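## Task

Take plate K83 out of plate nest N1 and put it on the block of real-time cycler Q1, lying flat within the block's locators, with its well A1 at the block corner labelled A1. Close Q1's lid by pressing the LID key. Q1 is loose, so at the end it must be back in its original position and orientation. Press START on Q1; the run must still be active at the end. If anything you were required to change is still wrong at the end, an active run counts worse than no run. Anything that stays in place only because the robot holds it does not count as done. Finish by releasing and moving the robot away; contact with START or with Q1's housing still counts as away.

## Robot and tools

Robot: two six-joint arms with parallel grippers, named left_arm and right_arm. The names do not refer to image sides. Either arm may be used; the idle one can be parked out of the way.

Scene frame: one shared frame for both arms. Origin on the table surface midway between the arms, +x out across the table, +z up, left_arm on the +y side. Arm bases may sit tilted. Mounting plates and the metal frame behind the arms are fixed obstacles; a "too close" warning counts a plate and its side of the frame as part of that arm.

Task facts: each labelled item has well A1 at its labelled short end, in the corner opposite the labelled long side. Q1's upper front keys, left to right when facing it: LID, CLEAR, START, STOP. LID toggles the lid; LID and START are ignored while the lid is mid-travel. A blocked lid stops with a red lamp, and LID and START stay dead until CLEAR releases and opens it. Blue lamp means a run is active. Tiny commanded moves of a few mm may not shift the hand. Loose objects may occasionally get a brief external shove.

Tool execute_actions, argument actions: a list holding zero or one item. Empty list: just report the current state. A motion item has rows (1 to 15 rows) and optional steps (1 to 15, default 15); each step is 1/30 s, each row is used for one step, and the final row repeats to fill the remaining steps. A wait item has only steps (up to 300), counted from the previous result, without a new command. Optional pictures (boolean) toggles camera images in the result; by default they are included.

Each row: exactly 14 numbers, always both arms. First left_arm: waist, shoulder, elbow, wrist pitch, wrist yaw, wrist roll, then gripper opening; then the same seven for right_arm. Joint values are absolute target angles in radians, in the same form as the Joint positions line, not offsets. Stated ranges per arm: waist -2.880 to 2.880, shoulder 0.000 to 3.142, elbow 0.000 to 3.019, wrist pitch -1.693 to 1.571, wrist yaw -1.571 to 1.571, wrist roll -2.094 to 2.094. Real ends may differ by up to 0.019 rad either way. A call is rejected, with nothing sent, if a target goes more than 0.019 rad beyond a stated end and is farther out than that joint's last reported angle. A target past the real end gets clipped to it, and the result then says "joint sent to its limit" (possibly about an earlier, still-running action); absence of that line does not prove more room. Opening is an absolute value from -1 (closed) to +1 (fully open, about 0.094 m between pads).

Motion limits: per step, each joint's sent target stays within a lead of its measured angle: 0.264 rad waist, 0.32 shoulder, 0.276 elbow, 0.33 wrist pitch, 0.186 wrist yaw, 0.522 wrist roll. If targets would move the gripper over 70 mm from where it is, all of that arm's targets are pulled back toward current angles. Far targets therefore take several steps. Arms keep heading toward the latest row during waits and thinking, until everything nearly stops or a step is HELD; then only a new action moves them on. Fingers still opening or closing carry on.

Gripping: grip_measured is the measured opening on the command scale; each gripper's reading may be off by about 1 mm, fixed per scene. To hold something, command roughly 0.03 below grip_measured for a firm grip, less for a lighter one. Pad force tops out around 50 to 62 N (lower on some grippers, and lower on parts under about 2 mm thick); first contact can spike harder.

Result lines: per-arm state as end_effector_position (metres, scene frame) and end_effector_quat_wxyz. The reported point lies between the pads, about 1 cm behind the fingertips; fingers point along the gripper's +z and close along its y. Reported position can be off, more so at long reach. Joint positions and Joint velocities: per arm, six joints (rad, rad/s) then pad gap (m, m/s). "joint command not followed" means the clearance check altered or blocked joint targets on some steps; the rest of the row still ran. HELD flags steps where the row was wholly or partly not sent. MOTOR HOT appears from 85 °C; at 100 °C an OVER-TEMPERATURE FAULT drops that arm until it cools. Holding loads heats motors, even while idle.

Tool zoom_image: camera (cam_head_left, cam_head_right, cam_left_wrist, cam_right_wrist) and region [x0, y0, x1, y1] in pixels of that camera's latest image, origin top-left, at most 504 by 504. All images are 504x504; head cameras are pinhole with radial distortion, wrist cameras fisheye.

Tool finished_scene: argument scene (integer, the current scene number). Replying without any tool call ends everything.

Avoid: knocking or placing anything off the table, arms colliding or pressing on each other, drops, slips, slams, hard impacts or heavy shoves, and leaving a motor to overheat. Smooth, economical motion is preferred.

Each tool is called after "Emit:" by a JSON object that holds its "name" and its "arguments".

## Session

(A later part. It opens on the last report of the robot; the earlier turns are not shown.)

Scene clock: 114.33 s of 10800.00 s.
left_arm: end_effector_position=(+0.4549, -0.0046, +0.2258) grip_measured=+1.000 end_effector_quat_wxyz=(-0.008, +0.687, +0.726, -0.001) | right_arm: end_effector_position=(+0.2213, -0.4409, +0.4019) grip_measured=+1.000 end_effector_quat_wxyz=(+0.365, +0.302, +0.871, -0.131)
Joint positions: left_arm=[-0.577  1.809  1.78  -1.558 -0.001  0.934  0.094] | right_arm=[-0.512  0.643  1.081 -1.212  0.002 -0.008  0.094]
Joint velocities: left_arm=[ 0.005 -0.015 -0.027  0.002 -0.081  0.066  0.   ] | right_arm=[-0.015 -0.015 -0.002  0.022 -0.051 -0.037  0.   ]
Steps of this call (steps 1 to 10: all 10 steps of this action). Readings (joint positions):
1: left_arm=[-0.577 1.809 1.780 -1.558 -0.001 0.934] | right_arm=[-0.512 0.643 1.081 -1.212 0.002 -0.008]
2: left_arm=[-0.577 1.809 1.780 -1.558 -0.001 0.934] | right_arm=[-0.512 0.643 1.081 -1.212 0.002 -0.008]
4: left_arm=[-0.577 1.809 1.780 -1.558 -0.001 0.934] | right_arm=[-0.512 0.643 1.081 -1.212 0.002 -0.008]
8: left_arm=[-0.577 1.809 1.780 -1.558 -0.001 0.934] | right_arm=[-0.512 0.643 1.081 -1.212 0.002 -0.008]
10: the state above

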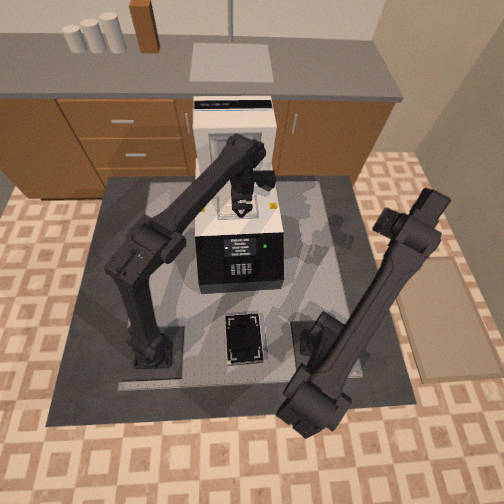

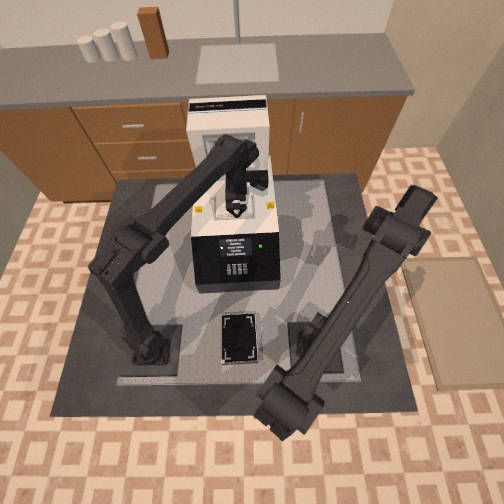

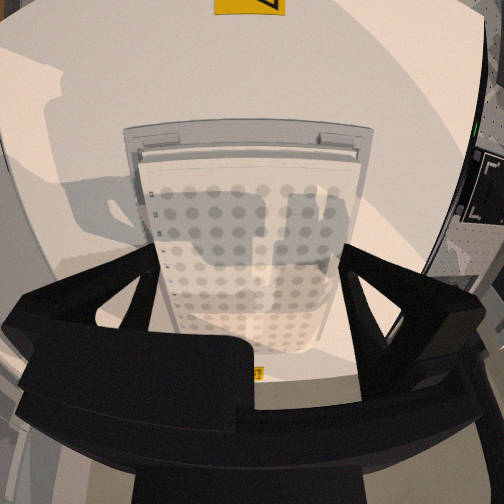

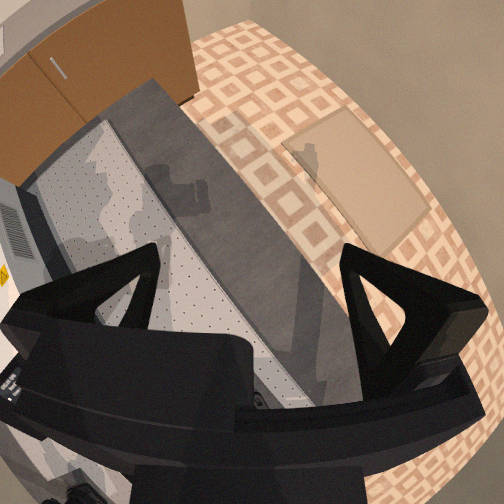

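Lift away and inspect.

Emit:
{"name": "execute_actions", "arguments": {"actions": [{"rows":[[-0.575,1.785,1.83,-1.56,0,0.935,1,-0.5,0.643,1.083,-1.212,0,0,1],[-0.575,1.78,1.84,-1.58,0,0.935,1,-0.5,0.643,1.083,-1.212,0,0,1],[-0.575,1.775,1.85,-1.59,0,0.935,1,-0.5,0.643,1.083,-1.212,0,0,1],[-0.575,1.77,1.86,-1.61,0,0.935,1,-0.5,0.643,1.083,-1.212,0,0,1],[-0.575,1.76,1.87,-1.63,0,0.935,1,-0.5,0.643,1.083,-1.212,0,0,1],[-0.575,1.75,1.88,-1.65,0,0.935,1,-0.5,0.643,1.083,-1.212,0,0,1],[-0.575,1.73,1.88,-1.67,0,0.935,1,-0.5,0.643,1.083,-1.212,0,0,1]]}]}}

Emit:
{"name": "execute_actions", "arguments": {"actions": [{"rows":[[-0.75,1.35,1.55,-1.65,0,0,-1,-0.5,0.643,1.083,-1.212,0,0,1]]}], "pictures": false}}

Emit:
{"name": "execute_actions", "arguments": {"actions": [{"rows":[[-1.3,1.05,1.1,-1.3,-0.3,-1.4,-1,-0.5,0.643,1.083,-1.212,0,0,1]]}], "pictures": false}}

Emit:
{"name": "execute_actions", "arguments": {"actions": [{"rows":[[-1.25,1.09,0.74,-0.72,-0.77,-1.4,-1,-0.5,0.643,1.083,-1.212,0,0,1]]}], "pictures": false}}

Emit:
{"name": "execute_actions", "arguments": {"actions": [{"rows":[[-1.165,1.14,0.735,-0.72,-0.77,-1.4,-1,-0.5,0.643,1.083,-1.212,0,0,1]]}]}}

Emit:
{"name": "zoom_image", "arguments": {"camera": "cam_head_left", "region": [205, 180, 270, 230]}}

Scene clock: 120.20 s of 10800.00 s.
left_arm: end_effector_position=(+0.4385, +0.0063, +0.2809) grip_measured=+1.000 end_effector_quat_wxyz=(+0.004, +0.688, +0.726, +0.001) | right_arm: end_effector_position=(+0.2213, -0.4409, +0.4019) grip_measured=+1.000 end_effector_quat_wxyz=(+0.365, +0.302, +0.871, -0.131)
Joint positions: left_arm=[-0.577  1.741  1.832 -1.654 -0.001  0.935  0.094] | right_arm=[-0.512  0.643  1.081 -1.212  0.002 -0.008  0.094]
Joint velocities: left_arm=[ 0.005 -0.142  0.061 -0.027 -0.066  0.051  0.   ] | right_arm=[-0.015 -0.005  0.007 -0.002 -0.066 -0.007  0.   ]
Steps of this call (steps 1 to 15: the robot went on to your last target; steps 16 to 90: nothing new was sent; then 2.37 s passed at rest; steps 91 to 105: all 15 steps of this action). Readings (joint positions):
91: left_arm=[-0.577 1.808 1.781 -1.558 -0.001 0.934] | right_arm=[-0.512 0.643 1.081 -1.212 0.002 -0.008]
92: left_arm=[-0.577 1.808 1.781 -1.560 -0.001 0.934] | right_arm=[-0.512 0.643 1.081 -1.212 0.002 -0.008]
94: left_arm=[-0.577 1.808 1.787 -1.572 -0.001 0.934] | right_arm=[-0.512 0.643 1.081 -1.212 0.002 -0.008]
98: left_arm=[-0.577 1.798 1.813 -1.624 -0.001 0.935] | right_arm=[-0.512 0.643 1.081 -1.212 0.002 -0.008]
105: the state above

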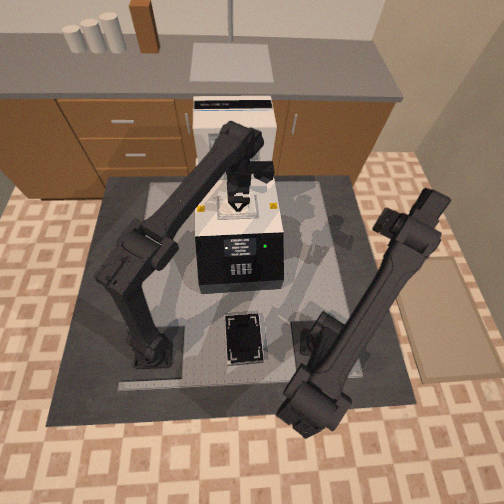

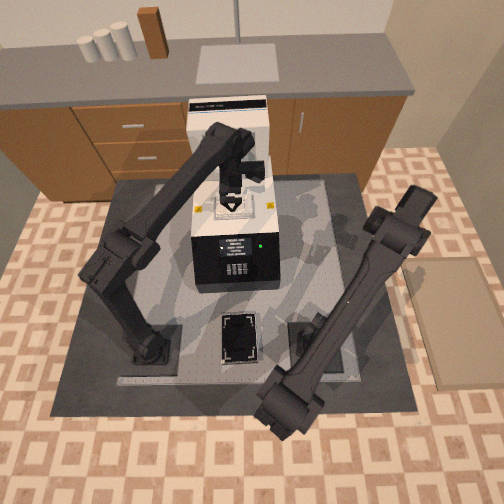

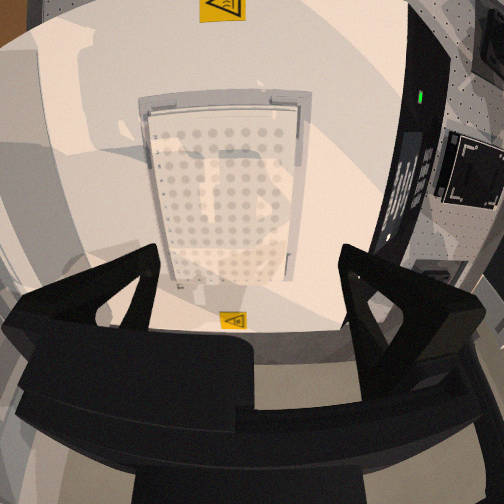

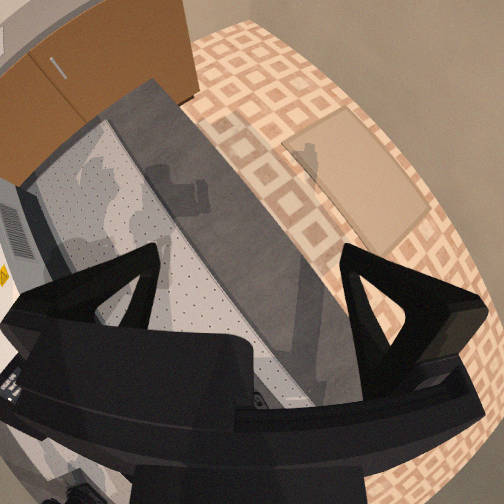

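Scene clock: 120.70 s of 10800.00 s.
left_arm: end_effector_position=(+0.2795, +0.0220, +0.3636) grip_measured=-0.987 end_effector_quat_wxyz=(+0.080, +0.424, +0.902, -0.028) | right_arm: end_effector_position=(+0.2213, -0.4409, +0.4019) grip_measured=+1.000 end_effector_quat_wxyz=(+0.365, +0.302, +0.871, -0.131)
Joint positions: left_arm=[-0.763  1.306  1.55  -1.644  0.     0.111  0.001] | right_arm=[-0.512  0.643  1.081 -1.212  0.002 -0.008  0.094]
Joint velocities: left_arm=[ 0.044 -0.171 -0.012 -0.002 -0.037 -0.711  0.   ] | right_arm=[ 0.005  0.005 -0.002  0.007  0.022  0.022  0.   ]
Steps of this call (steps 1 to 15: all 15 steps of this action). Readings (joint positions):
1: left_arm=[-0.582 1.724 1.811 -1.647 -0.002 0.894] | right_arm=[-0.512 0.643 1.081 -1.212 0.002 -0.008]
2: left_arm=[-0.589 1.694 1.765 -1.644 -0.002 0.848] | right_arm=[-0.512 0.643 1.081 -1.212 0.002 -0.008]
4: left_arm=[-0.619 1.627 1.676 -1.644 -0.002 0.754] | right_arm=[-0.512 0.643 1.081 -1.212 0.002 -0.008]
8: left_arm=[-0.706 1.481 1.570 -1.644 -0.002 0.485] | right_arm=[-0.512 0.643 1.081 -1.212 0.002 -0.008]
15: the state above

Scene clock: 121.20 s of 10800.00 s.
left_arm: end_effector_position=(+0.1234, -0.0201, +0.2768) grip_measured=-0.988 end_effector_quat_wxyz=(+0.184, +0.072, +0.977, -0.081) | right_arm: end_effector_position=(+0.2213, -0.4409, +0.4019) grip_measured=+1.000 end_effector_quat_wxyz=(+0.365, +0.302, +0.871, -0.131)
Joint positions: left_arm=[-1.319  1.059  1.09  -1.323 -0.296 -1.135  0.001] | right_arm=[-0.512  0.643  1.081 -1.212  0.002 -0.008  0.094]
Joint velocities: left_arm=[ 0.21   0.005  0.002  0.017 -0.066 -1.722  0.   ] | right_arm=[ 0.015 -0.015  0.002 -0.007  0.007 -0.007  0.   ]
Steps of this call (steps 1 to 15: all 15 steps of this action). Readings (joint positions):
1: left_arm=[-0.781 1.280 1.514 -1.586 -0.080 0.041] | right_arm=[-0.512 0.643 1.081 -1.212 0.002 -0.008]
2: left_arm=[-0.817 1.236 1.440 -1.498 -0.165 -0.036] | right_arm=[-0.512 0.643 1.081 -1.212 0.002 -0.008]
4: left_arm=[-0.929 1.152 1.298 -1.413 -0.250 -0.170] | right_arm=[-0.512 0.643 1.081 -1.212 0.002 -0.008]
8: left_arm=[-1.210 1.063 1.122 -1.353 -0.291 -0.499] | right_arm=[-0.512 0.643 1.081 -1.212 0.002 -0.008]
15: the state above

Scene clock: 121.70 s of 10800.00 s.
left_arm: end_effector_position=(+0.2119, +0.0058, +0.1737) grip_measured=-0.988 end_effector_quat_wxyz=(+0.404, -0.135, +0.899, -0.102) | right_arm: end_effector_position=(+0.2213, -0.4409, +0.4019) grip_measured=+1.000 end_effector_quat_wxyz=(+0.365, +0.302, +0.871, -0.131)
Joint positions: left_arm=[-1.252  1.104  0.712 -0.744 -0.766 -1.378  0.001] | right_arm=[-0.512  0.643  1.081 -1.212  0.002 -0.008  0.094]
Joint velocities: left_arm=[-0.024 -0.024  0.007  0.027 -0.037 -0.095 -0.   ] | right_arm=[-0.015 -0.015 -0.017  0.012  0.022  0.095  0.   ]
Steps of this call (steps 1 to 15: all 15 steps of this action). Readings (joint positions):
1: left_arm=[-1.313 1.056 1.065 -1.278 -0.356 -1.169] | right_arm=[-0.512 0.643 1.081 -1.212 0.002 -0.008]
2: left_arm=[-1.305 1.047 1.020 -1.203 -0.424 -1.196] | right_arm=[-0.512 0.643 1.081 -1.212 0.002 -0.008]
4: left_arm=[-1.286 1.046 0.903 -1.055 -0.570 -1.244] | right_arm=[-0.512 0.643 1.081 -1.212 0.002 -0.008]
8: left_arm=[-1.254 1.094 0.724 -0.797 -0.758 -1.331] | right_arm=[-0.512 0.643 1.081 -1.212 0.002 -0.008]
15: the state above

Scene clock: 122.20 s of 10800.00 s.
left_arm: end_effector_position=(+0.2380, +0.0251, +0.1645) grip_measured=-0.988 end_effector_quat_wxyz=(+0.405, -0.176, +0.894, -0.074) | right_arm: end_effector_position=(+0.2213, -0.4409, +0.4019) grip_measured=+1.000 end_effector_quat_wxyz=(+0.365, +0.302, +0.871, -0.131)
Joint positions: left_arm=[-1.163  1.134  0.712 -0.741 -0.768 -1.39   0.001] | right_arm=[-0.512  0.643  1.081 -1.212  0.002 -0.008  0.094]
Joint velocities: left_arm=[ 0.005 -0.005 -0.002 -0.007 -0.022  0.051 -0.002] | right_arm=[-0.005 -0.005 -0.022 -0.017  0.007 -0.037  0.   ]
Steps of this call (steps 1 to 15: all 15 steps of this action). Readings (joint positions):
1: left_arm=[-1.245 1.106 0.712 -0.744 -0.766 -1.380] | right_arm=[-0.512 0.643 1.081 -1.212 0.002 -0.008]
2: left_arm=[-1.229 1.110 0.712 -0.742 -0.766 -1.382] | right_arm=[-0.512 0.643 1.081 -1.212 0.002 -0.008]
4: left_arm=[-1.189 1.121 0.712 -0.741 -0.767 -1.385] | right_arm=[-0.512 0.643 1.081 -1.212 0.002 -0.008]
8: left_arm=[-1.163 1.134 0.712 -0.741 -0.768 -1.388] | right_arm=[-0.512 0.643 1.081 -1.212 0.002 -0.008]
15: the state above

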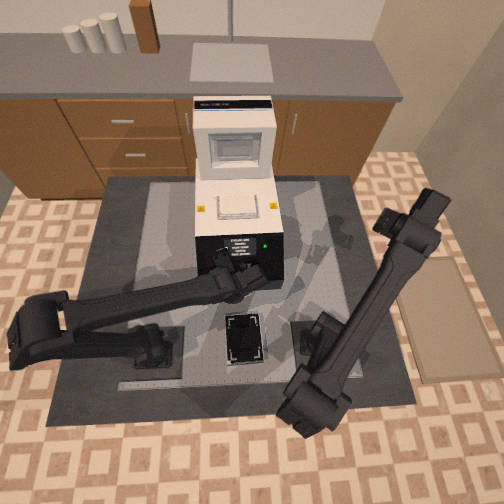

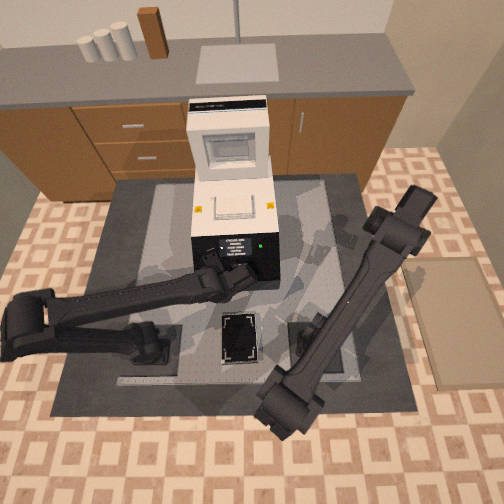

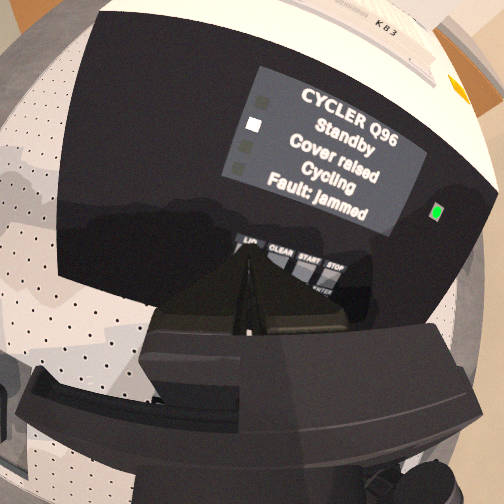

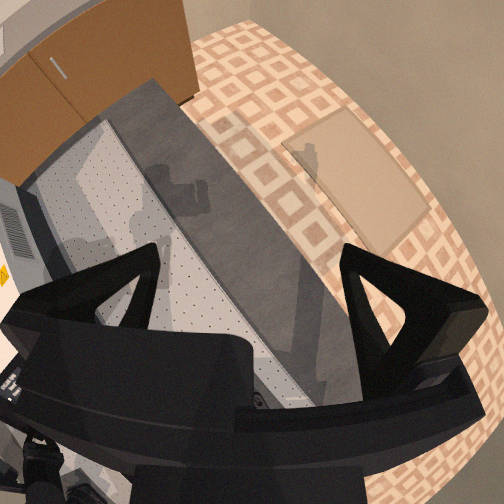

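Region (205, 180, 270, 230) of cam_head_left's 504x504 image, scaled by 7.754, with more detail than that image has; it fills the top 388 rows of this view, and the rest is white.

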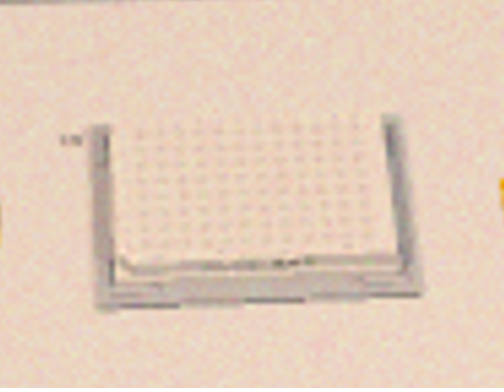

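Emit:
{"name": "execute_actions", "arguments": {"actions": [{"rows":[[-1.16,1.17,0.735,-0.72,-0.77,-1.4,-1,-0.5,0.643,1.083,-1.212,0,0,1],[-1.16,1.18,0.735,-0.72,-0.77,-1.4,-1,-0.5,0.643,1.083,-1.212,0,0,1],[-1.16,1.19,0.735,-0.72,-0.77,-1.4,-1,-0.5,0.643,1.083,-1.212,0,0,1],[-1.16,1.20,0.735,-0.72,-0.77,-1.4,-1,-0.5,0.643,1.083,-1.212,0,0,1],[-1.15,1.22,0.735,-0.72,-0.77,-1.4,-1,-0.5,0.643,1.083,-1.212,0,0,1],[-1.145,1.25,0.735,-0.72,-0.77,-1.4,-1,-0.5,0.643,1.083,-1.212,0,0,1]]}]}}

Emit:
{"name": "execute_actions", "arguments": {"actions": [{"rows":[[-1.2,1.17,0.83,-0.705,-0.77,-1.5,-1,-0.5,0.643,1.083,-1.212,0,0,1]],"steps":12}], "pictures": false}}

Emit:
{"name": "execute_actions", "arguments": {"actions": [{"rows":[[-1.2,1.245,0.83,-0.705,-0.77,-1.5,-1,-0.5,0.643,1.083,-1.212,0,0,1]]}], "pictures": false}}

Emit:
{"name": "execute_actions", "arguments": {"actions": [{"steps":120}]}}

Scene clock: 127.00 s of 10800.00 s.
left_arm: end_effector_position=(+0.2392, +0.0220, +0.1408) grip_measured=-0.988 end_effector_quat_wxyz=(+0.403, -0.161, +0.900, -0.039) | right_arm: end_effector_position=(+0.2213, -0.4409, +0.4019) grip_measured=+1.000 end_effector_quat_wxyz=(+0.365, +0.302, +0.871, -0.131)
Joint positions: left_arm=[-1.168  1.215  0.717 -0.742 -0.779 -1.39   0.001] | right_arm=[-0.512  0.643  1.081 -1.212  0.002 -0.008  0.094]
Joint velocities: left_arm=[-0.005 -0.015 -0.007 -0.007  0.022  0.081  0.   ] | right_arm=[-0.005 -0.005 -0.002  0.022 -0.066 -0.037  0.   ]
Steps of this call (steps 1 to 15: the robot went on to your last target; steps 16 to 90: nothing new was sent; then 1.30 s passed at rest; steps 91 to 105: all 15 steps of this action). Readings (joint positions):
91: left_arm=[-1.163 1.136 0.712 -0.741 -0.768 -1.390] | right_arm=[-0.512 0.643 1.081 -1.212 0.002 -0.008]
92: left_arm=[-1.163 1.141 0.712 -0.741 -0.768 -1.390] | right_arm=[-0.512 0.643 1.081 -1.212 0.002 -0.008]
94: left_arm=[-1.163 1.159 0.712 -0.741 -0.768 -1.390] | right_arm=[-0.512 0.643 1.081 -1.212 0.002 -0.008]
98: left_arm=[-1.167 1.214 0.716 -0.742 -0.779 -1.390] | right_arm=[-0.512 0.643 1.081 -1.212 0.002 -0.008]
105: the state above

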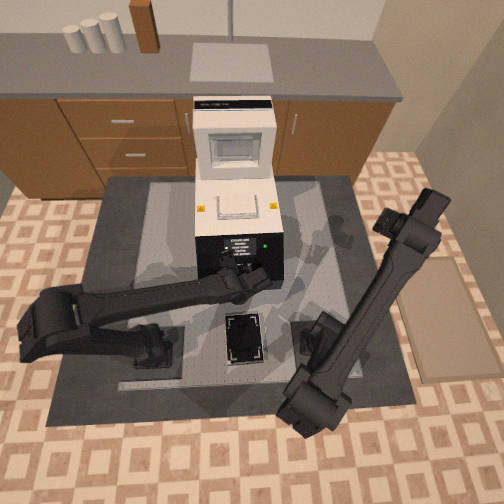

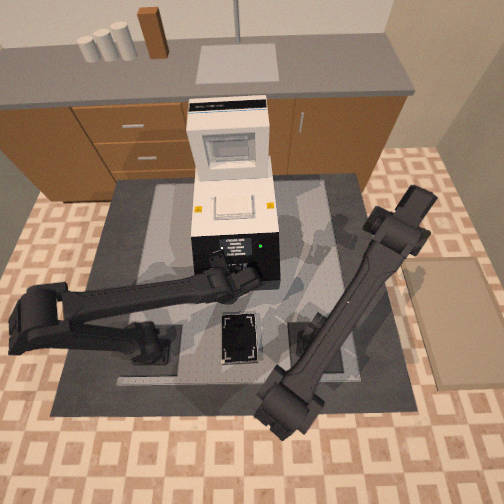

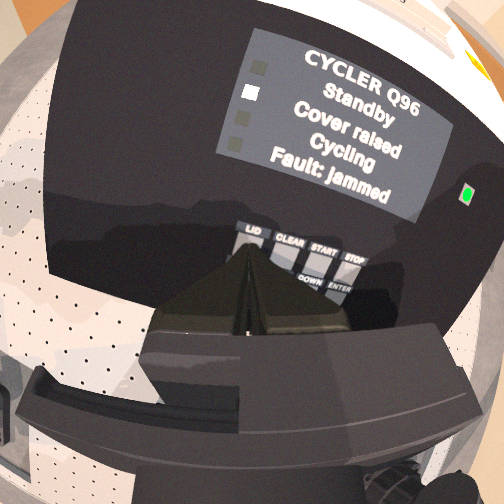

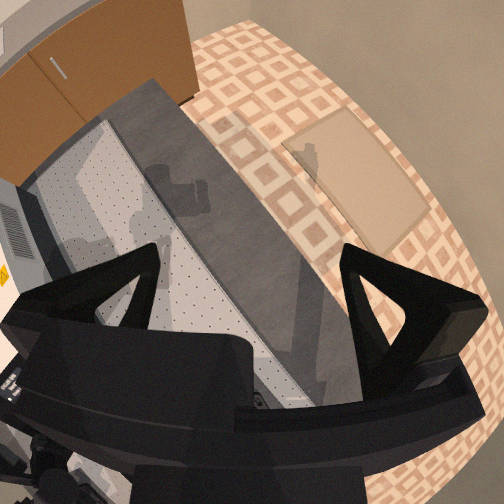

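Scene clock: 127.40 s of 10800.00 s.
left_arm: end_effector_position=(+0.2416, -0.0104, +0.1861) grip_measured=-0.988 end_effector_quat_wxyz=(+0.405, -0.214, +0.880, -0.122) | right_arm: end_effector_position=(+0.2213, -0.4409, +0.4019) grip_measured=+1.000 end_effector_quat_wxyz=(+0.365, +0.302, +0.871, -0.131)
Joint positions: left_arm=[-1.192  1.176  0.791 -0.723 -0.772 -1.483  0.001] | right_arm=[-0.512  0.643  1.081 -1.212  0.002 -0.008  0.094]
Joint velocities: left_arm=[-0.005 -0.015 -0.017  0.002  0.022  0.022 -0.   ] | right_arm=[-0.005 -0.015 -0.002 -0.007 -0.037  0.051  0.   ]
Steps of this call (steps 1 to 12: all 12 steps of this action). Readings (joint positions):
1: left_arm=[-1.171 1.212 0.723 -0.741 -0.776 -1.407] | right_arm=[-0.512 0.643 1.081 -1.212 0.002 -0.008]
2: left_arm=[-1.175 1.210 0.731 -0.741 -0.773 -1.423] | right_arm=[-0.512 0.643 1.081 -1.212 0.002 -0.008]
4: left_arm=[-1.185 1.201 0.756 -0.734 -0.772 -1.448] | right_arm=[-0.512 0.643 1.081 -1.212 0.002 -0.008]
8: left_arm=[-1.192 1.181 0.789 -0.724 -0.772 -1.472] | right_arm=[-0.512 0.643 1.081 -1.212 0.002 -0.008]
12: the state above

Scene clock: 127.90 s of 10800.00 s.
left_arm: end_effector_position=(+0.2428, -0.0138, +0.1608) grip_measured=-0.988 end_effector_quat_wxyz=(+0.400, -0.205, +0.888, -0.092) | right_arm: end_effector_position=(+0.2213, -0.4409, +0.4019) grip_measured=+1.000 end_effector_quat_wxyz=(+0.365, +0.302, +0.871, -0.131)
Joint positions: left_arm=[-1.192  1.248  0.792 -0.723 -0.771 -1.49   0.001] | right_arm=[-0.512  0.643  1.081 -1.212  0.002 -0.008  0.094]
Joint velocities: left_arm=[ 0.005 -0.005 -0.007 -0.002 -0.066 -0.051  0.   ] | right_arm=[ 0.005  0.005  0.012 -0.022 -0.022 -0.051  0.   ]
Steps of this call (steps 1 to 15: all 15 steps of this action). Readings (joint positions):
1: left_arm=[-1.192 1.180 0.791 -0.723 -0.772 -1.485] | right_arm=[-0.512 0.643 1.081 -1.212 0.002 -0.008]
2: left_arm=[-1.192 1.189 0.792 -0.723 -0.772 -1.486] | right_arm=[-0.512 0.643 1.081 -1.212 0.002 -0.008]
4: left_arm=[-1.192 1.214 0.792 -0.723 -0.772 -1.487] | right_arm=[-0.512 0.643 1.081 -1.212 0.002 -0.008]
8: left_arm=[-1.192 1.247 0.792 -0.723 -0.771 -1.489] | right_arm=[-0.512 0.643 1.081 -1.212 0.002 -0.008]
15: the state above

Scene clock: 131.90 s of 10800.00 s.
left_arm: end_effector_position=(+0.2428, -0.0138, +0.1608) grip_measured=-0.988 end_effector_quat_wxyz=(+0.400, -0.205, +0.888, -0.092) | right_arm: end_effector_position=(+0.2213, -0.4409, +0.4019) grip_measured=+1.000 end_effector_quat_wxyz=(+0.365, +0.302, +0.871, -0.131)
Joint positions: left_arm=[-1.192  1.248  0.792 -0.723 -0.771 -1.49   0.001] | right_arm=[-0.512  0.643  1.081 -1.212  0.002 -0.008  0.094]
Joint velocities: left_arm=[-0.005 -0.015  0.012  0.017 -0.022 -0.007  0.   ] | right_arm=[ 0.005 -0.005  0.002 -0.017 -0.022 -0.037  0.   ]
Steps of this call (steps 1 to 15: the robot went on to your last target; steps 16 to 90: nothing new was sent; then 1.00 s passed at rest). Readings (joint positions):
1: left_arm=[-1.192 1.248 0.792 -0.723 -0.771 -1.490] | right_arm=[-0.512 0.643 1.081 -1.212 0.002 -0.008]
2: left_arm=[-1.192 1.248 0.792 -0.723 -0.771 -1.490] | right_arm=[-0.512 0.643 1.081 -1.212 0.002 -0.008]
4: left_arm=[-1.192 1.248 0.792 -0.723 -0.771 -1.490] | right_arm=[-0.512 0.643 1.081 -1.212 0.002 -0.008]
8: left_arm=[-1.192 1.248 0.792 -0.723 -0.771 -1.490] | right_arm=[-0.512 0.643 1.081 -1.212 0.002 -0.008]
90: the state above
All arms were judged still, so your last target was given up. Only a new action makes them travel on or press farther. Fingers that are still opening or closing keep moving.

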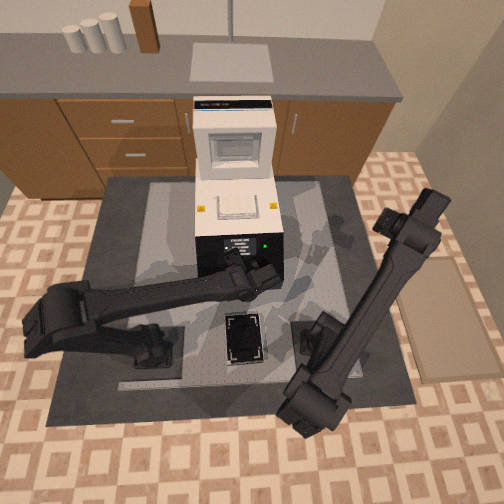

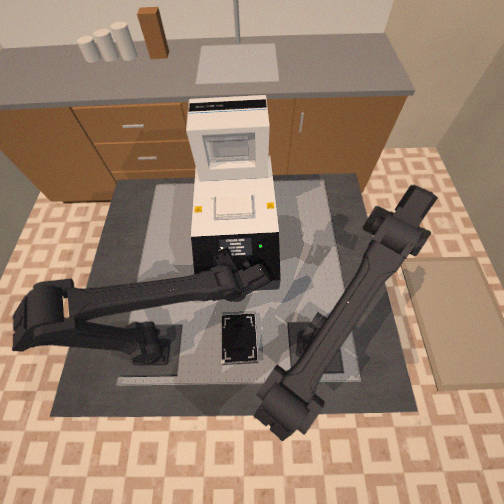

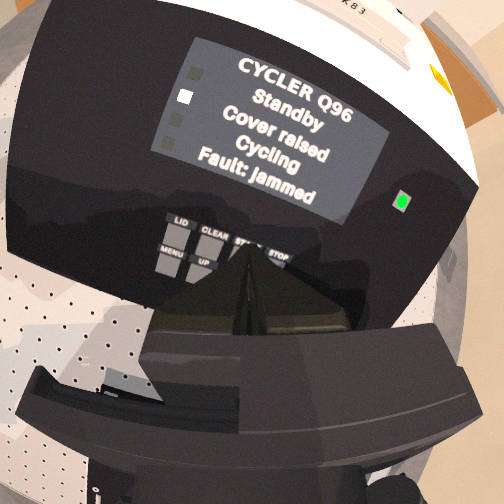

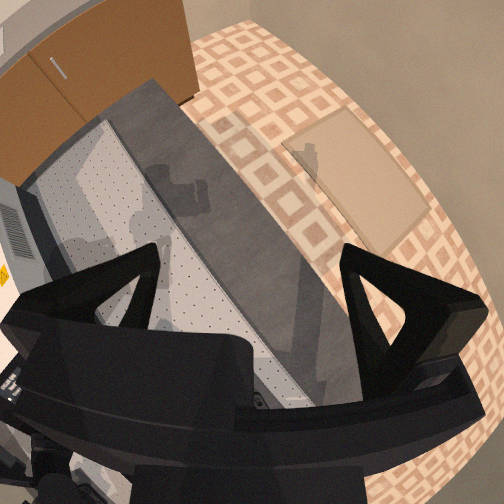

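LID missed (a bit low). Retry a little higher up.

Emit:
{"name": "execute_actions", "arguments": {"actions": [{"rows":[[-1.165,1.15,0.735,-0.73,-0.795,-1.4,-1,-0.5,0.643,1.083,-1.212,0,0,1]]}]}}

Emit:
{"name": "execute_actions", "arguments": {"actions": [{"rows":[[-1.145,1.25,0.735,-0.72,-0.795,-1.4,-1,-0.5,0.643,1.083,-1.212,0,0,1]]}]}}

Scene clock: 134.20 s of 10800.00 s.
left_arm: end_effector_position=(+0.2413, +0.0166, +0.1698) grip_measured=-0.988 end_effector_quat_wxyz=(+0.416, -0.187, +0.886, -0.084) | right_arm: end_effector_position=(+0.2213, -0.4409, +0.4019) grip_measured=+1.000 end_effector_quat_wxyz=(+0.365, +0.302, +0.871, -0.131)
Joint positions: left_arm=[-1.173  1.151  0.728 -0.723 -0.793 -1.414  0.001] | right_arm=[-0.512  0.643  1.081 -1.212  0.002 -0.008  0.094]
Joint velocities: left_arm=[ 0.005 -0.005  0.007 -0.012  0.007 -0.007  0.001] | right_arm=[ 0.005 -0.015 -0.007 -0.012  0.051 -0.051  0.   ]
Steps of this call (steps 1 to 54: nothing new was sent; steps 55 to 69: all 15 steps of this action). Readings (joint positions):
55: left_arm=[-1.192 1.241 0.785 -0.723 -0.780 -1.476] | right_arm=[-0.512 0.643 1.081 -1.212 0.002 -0.008]
56: left_arm=[-1.189 1.226 0.770 -0.723 -0.787 -1.462] | right_arm=[-0.512 0.643 1.081 -1.212 0.002 -0.008]
58: left_arm=[-1.181 1.187 0.739 -0.723 -0.790 -1.444] | right_arm=[-0.512 0.643 1.081 -1.212 0.002 -0.008]
62: left_arm=[-1.173 1.152 0.728 -0.723 -0.793 -1.425] | right_arm=[-0.512 0.643 1.081 -1.212 0.002 -0.008]
69: the state above

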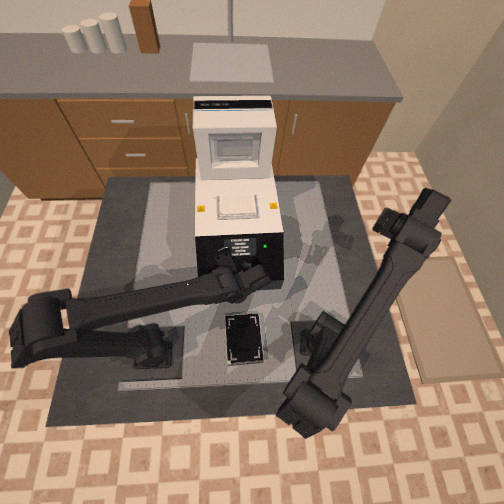

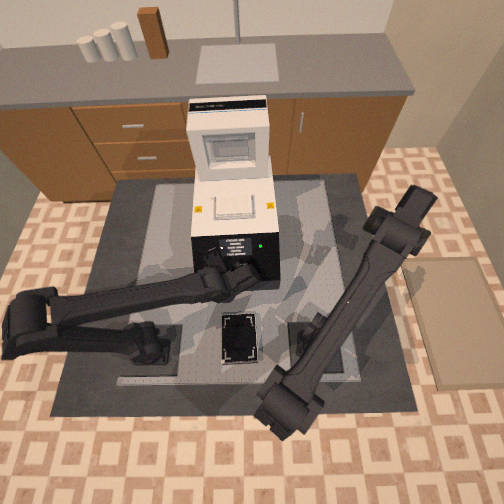

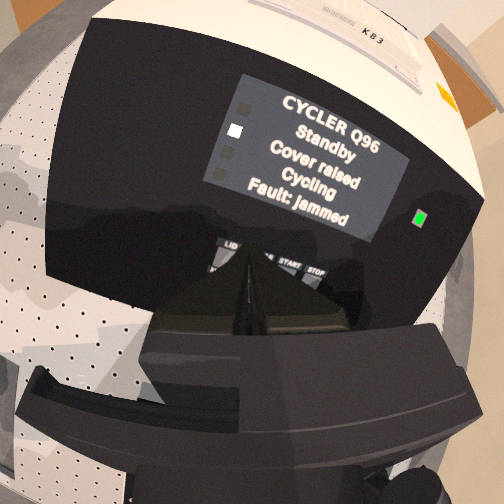

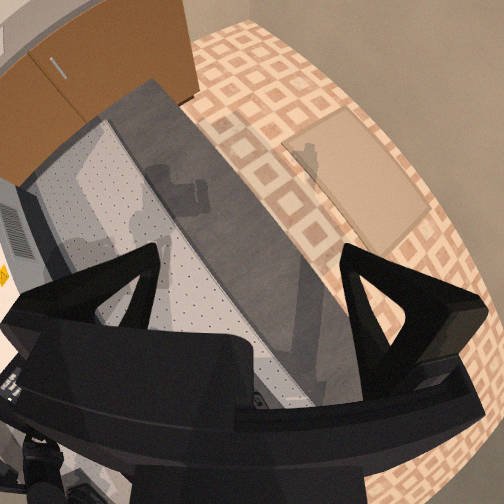

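Scene clock: 134.70 s of 10800.00 s.
left_arm: end_effector_position=(+0.2456, +0.0171, +0.1463) grip_measured=-0.988 end_effector_quat_wxyz=(+0.415, -0.176, +0.892, -0.047) | right_arm: end_effector_position=(+0.2213, -0.4409, +0.4019) grip_measured=+1.000 end_effector_quat_wxyz=(+0.365, +0.302, +0.871, -0.131)
Joint positions: left_arm=[-1.165  1.227  0.73  -0.725 -0.805 -1.409  0.001] | right_arm=[-0.512  0.643  1.081 -1.212  0.002 -0.008  0.094]
Joint velocities: left_arm=[-0.005 -0.005 -0.007 -0.007  0.022  0.037 -0.   ] | right_arm=[-0.015 -0.015 -0.002 -0.007  0.022 -0.081  0.   ]
Steps of this call (steps 1 to 15: all 15 steps of this action). Readings (joint positions):
1: left_arm=[-1.171 1.158 0.728 -0.723 -0.794 -1.413] | right_arm=[-0.512 0.643 1.081 -1.212 0.002 -0.008]
2: left_arm=[-1.168 1.172 0.728 -0.723 -0.794 -1.412] | right_arm=[-0.512 0.643 1.081 -1.212 0.002 -0.008]
4: left_arm=[-1.159 1.213 0.728 -0.723 -0.794 -1.412] | right_arm=[-0.512 0.643 1.081 -1.212 0.002 -0.008]
8: left_arm=[-1.165 1.227 0.730 -0.725 -0.805 -1.410] | right_arm=[-0.512 0.643 1.081 -1.212 0.002 -0.008]
15: the state above

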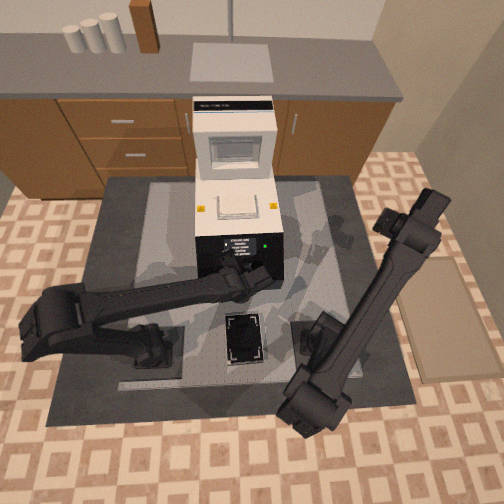

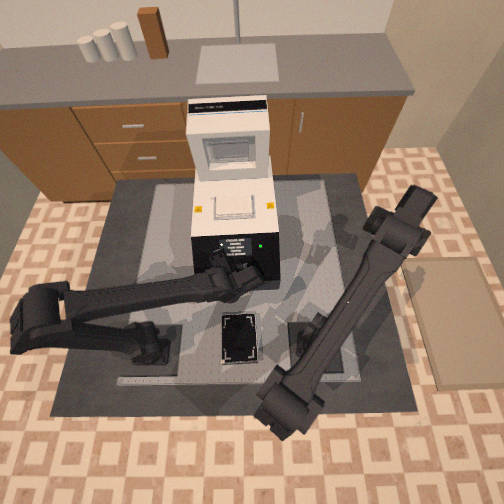

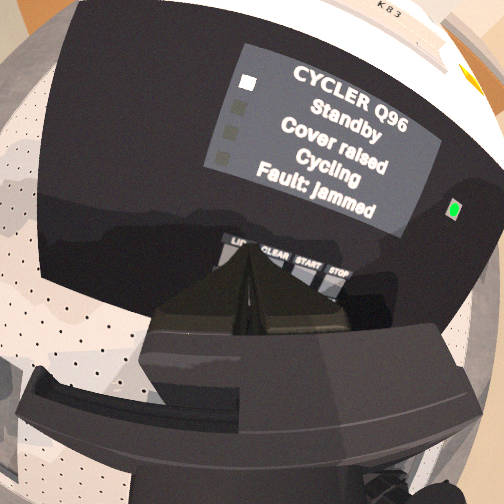

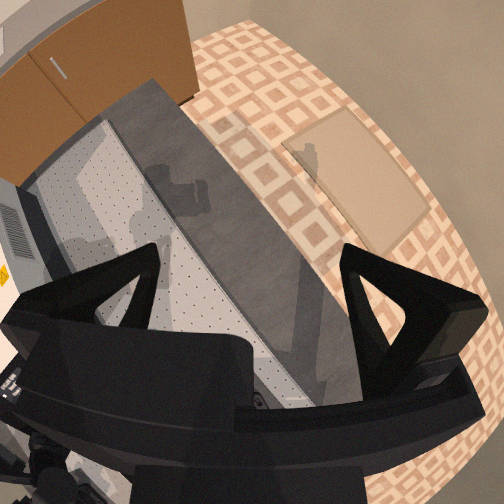

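Emit:
{"name": "execute_actions", "arguments": {"actions": [{"rows":[[-1.195,1.17,0.83,-0.71,-0.785,-1.5,-1,-0.5,0.643,1.083,-1.212,0,0,1]],"steps":12}], "pictures": false}}

Emit:
{"name": "execute_actions", "arguments": {"actions": [{"rows":[[-1.19,1.26,0.83,-0.72,-0.785,-1.5,-1,-0.5,0.643,1.083,-1.212,0,0,1]]}], "pictures": false}}

Emit:
{"name": "execute_actions", "arguments": {"actions": [{"steps":180}]}}

Scene clock: 137.10 s of 10800.00 s.
left_arm: end_effector_position=(+0.2444, -0.0068, +0.1873) grip_measured=-0.988 end_effector_quat_wxyz=(+0.412, -0.218, +0.877, -0.119) | right_arm: end_effector_position=(+0.2213, -0.4409, +0.4019) grip_measured=+1.000 end_effector_quat_wxyz=(+0.365, +0.302, +0.871, -0.131)
Joint positions: left_arm=[-1.187  1.175  0.789 -0.725 -0.787 -1.484  0.001] | right_arm=[-0.512  0.643  1.081 -1.212  0.002 -0.008  0.094]
Joint velocities: left_arm=[ 0.005  0.005  0.002 -0.007 -0.007  0.007 -0.   ] | right_arm=[-0.005  0.005 -0.012  0.017  0.022  0.037  0.   ]
Steps of this call (steps 1 to 15: the robot went on to your last target; steps 16 to 60: nothing new was sent; steps 61 to 72: all 12 steps of this action). Readings (joint positions):
61: left_arm=[-1.167 1.223 0.736 -0.725 -0.798 -1.423] | right_arm=[-0.512 0.643 1.081 -1.212 0.002 -0.008]
62: left_arm=[-1.171 1.218 0.741 -0.725 -0.791 -1.436] | right_arm=[-0.512 0.643 1.081 -1.212 0.002 -0.008]
64: left_arm=[-1.180 1.203 0.760 -0.725 -0.787 -1.456] | right_arm=[-0.512 0.643 1.081 -1.212 0.002 -0.008]
68: left_arm=[-1.187 1.178 0.787 -0.725 -0.787 -1.476] | right_arm=[-0.512 0.643 1.081 -1.212 0.002 -0.008]
72: the state above

Scene clock: 137.60 s of 10800.00 s.
left_arm: end_effector_position=(+0.2461, -0.0116, +0.1554) grip_measured=-0.988 end_effector_quat_wxyz=(+0.405, -0.205, +0.887, -0.080) | right_arm: end_effector_position=(+0.2213, -0.4409, +0.4019) grip_measured=+1.000 end_effector_quat_wxyz=(+0.365, +0.302, +0.871, -0.131)
Joint positions: left_arm=[-1.187  1.267  0.793 -0.725 -0.786 -1.489  0.001] | right_arm=[-0.512  0.643  1.081 -1.212  0.002 -0.008  0.094]
Joint velocities: left_arm=[-0.005 -0.015 -0.007 -0.012  0.037 -0.022  0.001] | right_arm=[-0.005 -0.005 -0.012 -0.002 -0.022 -0.051  0.   ]
Steps of this call (steps 1 to 15: all 15 steps of this action). Readings (joint positions):
1: left_arm=[-1.187 1.180 0.789 -0.725 -0.787 -1.486] | right_arm=[-0.512 0.643 1.081 -1.212 0.002 -0.008]
2: left_arm=[-1.187 1.191 0.792 -0.725 -0.787 -1.486] | right_arm=[-0.512 0.643 1.081 -1.212 0.002 -0.008]
4: left_arm=[-1.187 1.224 0.793 -0.725 -0.787 -1.488] | right_arm=[-0.512 0.643 1.081 -1.212 0.002 -0.008]
8: left_arm=[-1.187 1.266 0.793 -0.725 -0.786 -1.489] | right_arm=[-0.512 0.643 1.081 -1.212 0.002 -0.008]
15: the state above

Scene clock: 143.60 s of 10800.00 s.
left_arm: end_effector_position=(+0.2461, -0.0116, +0.1554) grip_measured=-0.988 end_effector_quat_wxyz=(+0.405, -0.205, +0.887, -0.080) | right_arm: end_effector_position=(+0.2213, -0.4409, +0.4019) grip_measured=+1.000 end_effector_quat_wxyz=(+0.365, +0.302, +0.871, -0.131)
Joint positions: left_arm=[-1.187  1.267  0.793 -0.725 -0.786 -1.49   0.001] | right_arm=[-0.512  0.643  1.081 -1.212  0.002 -0.008  0.094]
Joint velocities: left_arm=[-0.005 -0.005 -0.007 -0.002  0.037  0.037 -0.001] | right_arm=[ 0.005 -0.005 -0.002 -0.017  0.066  0.051  0.   ]
Steps of this call (steps 1 to 15: the robot went on to your last target; steps 16 to 180: nothing new was sent). Readings (joint positions):
1: left_arm=[-1.187 1.267 0.793 -0.725 -0.786 -1.489] | right_arm=[-0.512 0.643 1.081 -1.212 0.002 -0.008]
2: left_arm=[-1.187 1.267 0.793 -0.725 -0.786 -1.489] | right_arm=[-0.512 0.643 1.081 -1.212 0.002 -0.008]
4: left_arm=[-1.187 1.267 0.793 -0.725 -0.786 -1.490] | right_arm=[-0.512 0.643 1.081 -1.212 0.002 -0.008]
8: left_arm=[-1.187 1.267 0.793 -0.725 -0.786 -1.490] | right_arm=[-0.512 0.643 1.081 -1.212 0.002 -0.008]
180: the state above
All arms were judged still, so your last target was given up. Only a new action makes them travel on or press farther. Fingers that are still opening or closing keep moving.

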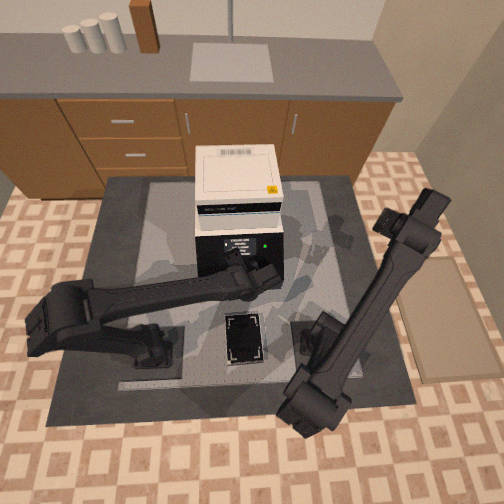

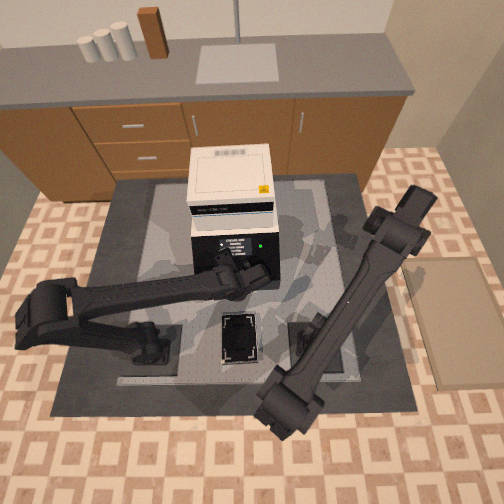

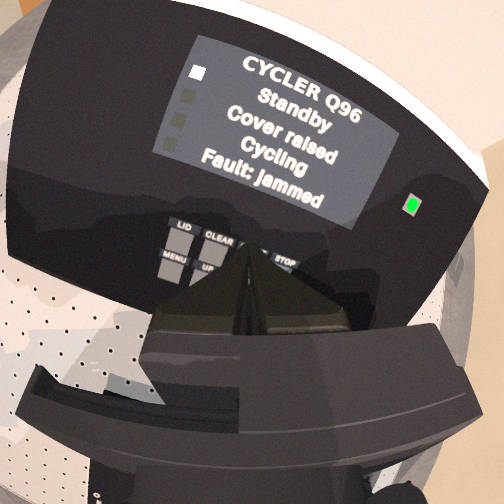

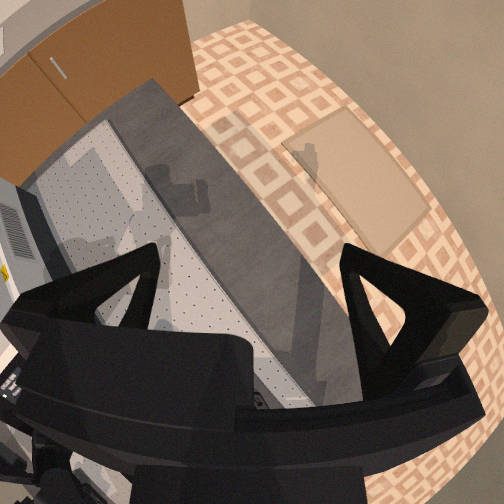

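Emit:
{"name": "execute_actions", "arguments": {"actions": [{"rows":[[-1.19,1.34,0.82,-0.72,-0.78,-1.5,-1,-0.5,0.643,1.083,-1.212,0,0,1]]}], "pictures": false}}

Emit:
{"name": "execute_actions", "arguments": {"actions": [{"rows":[[-1.22,1.17,0.82,-0.72,-0.78,-1.5,-1,-0.5,0.643,1.083,-1.212,0,0,1]]}]}}

Scene clock: 145.57 s of 10800.00 s.
left_arm: end_effector_position=(+0.2450, -0.0157, +0.1444) grip_measured=-0.988 end_effector_quat_wxyz=(+0.406, -0.196, +0.890, -0.066) | right_arm: end_effector_position=(+0.2213, -0.4409, +0.4019) grip_measured=+1.000 end_effector_quat_wxyz=(+0.365, +0.302, +0.871, -0.131)
Joint positions: left_arm=[-1.196  1.306  0.798 -0.725 -0.793 -1.491  0.001] | right_arm=[-0.512  0.643  1.081 -1.212  0.002 -0.008  0.094]
Joint velocities: left_arm=[-0.015 -0.005  0.002  0.002 -0.007 -0.007 -0.002] | right_arm=[ 0.005 -0.015 -0.012  0.017 -0.022 -0.051  0.   ]
Steps of this call (steps 1 to 44: nothing new was sent; steps 45 to 59: all 15 steps of this action). Readings (joint positions):
45: left_arm=[-1.187 1.272 0.793 -0.725 -0.786 -1.490] | right_arm=[-0.512 0.643 1.081 -1.212 0.002 -0.008]
46: left_arm=[-1.187 1.281 0.793 -0.725 -0.786 -1.490] | right_arm=[-0.512 0.643 1.081 -1.212 0.002 -0.008]
48: left_arm=[-1.192 1.302 0.796 -0.725 -0.793 -1.490] | right_arm=[-0.512 0.643 1.081 -1.212 0.002 -0.008]
52: left_arm=[-1.196 1.306 0.798 -0.725 -0.793 -1.491] | right_arm=[-0.512 0.643 1.081 -1.212 0.002 -0.008]
59: the state above

Scene clock: 146.07 s of 10800.00 s.
left_arm: end_effector_position=(+0.2365, -0.0144, +0.1950) grip_measured=-0.988 end_effector_quat_wxyz=(+0.409, -0.213, +0.877, -0.136) | right_arm: end_effector_position=(+0.2213, -0.4409, +0.4019) grip_measured=+1.000 end_effector_quat_wxyz=(+0.365, +0.302, +0.871, -0.131)
Joint positions: left_arm=[-1.212  1.159  0.795 -0.725 -0.781 -1.491  0.001] | right_arm=[-0.512  0.643  1.081 -1.212  0.002 -0.008  0.094]
Joint velocities: left_arm=[ 0.005  0.015  0.002 -0.012  0.022 -0.022 -0.001] | right_arm=[-0.015 -0.015 -0.022 -0.007 -0.022 -0.037  0.   ]
Steps of this call (steps 1 to 15: all 15 steps of this action). Readings (joint positions):
1: left_arm=[-1.198 1.295 0.798 -0.725 -0.789 -1.491] | right_arm=[-0.512 0.643 1.081 -1.212 0.002 -0.008]
2: left_arm=[-1.201 1.277 0.795 -0.725 -0.783 -1.491] | right_arm=[-0.512 0.643 1.081 -1.212 0.002 -0.008]
4: left_arm=[-1.208 1.227 0.795 -0.725 -0.781 -1.491] | right_arm=[-0.512 0.643 1.081 -1.212 0.002 -0.008]
8: left_arm=[-1.212 1.157 0.795 -0.725 -0.781 -1.491] | right_arm=[-0.512 0.643 1.081 -1.212 0.002 -0.008]
15: the state above

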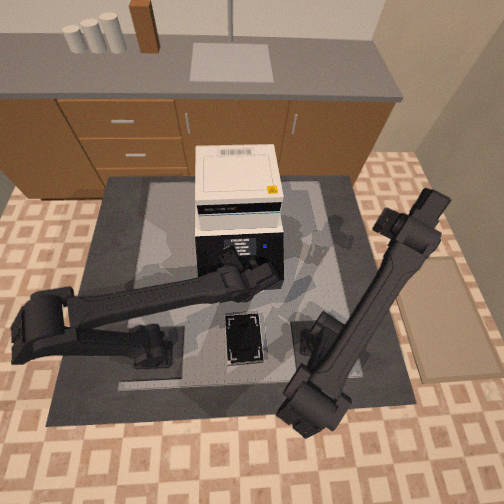

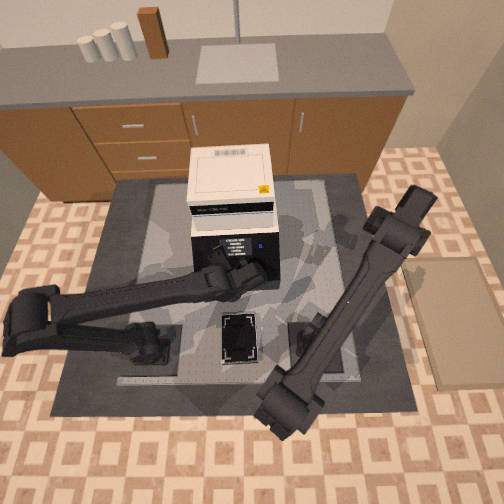

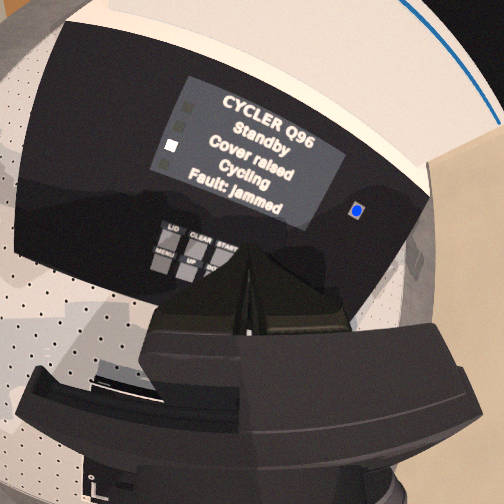

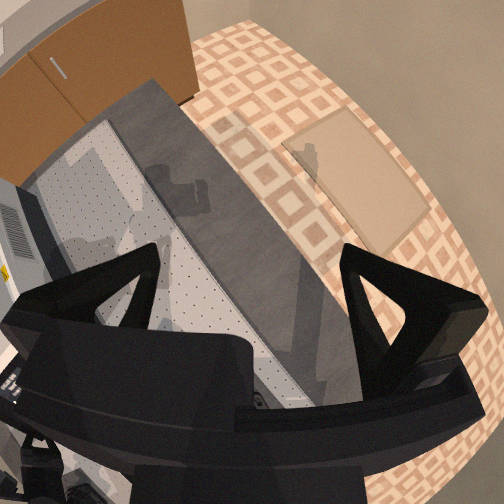

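Emit:
{"name": "finished_scene", "arguments": {"scene": 1}}

The scene is finished: the task was done.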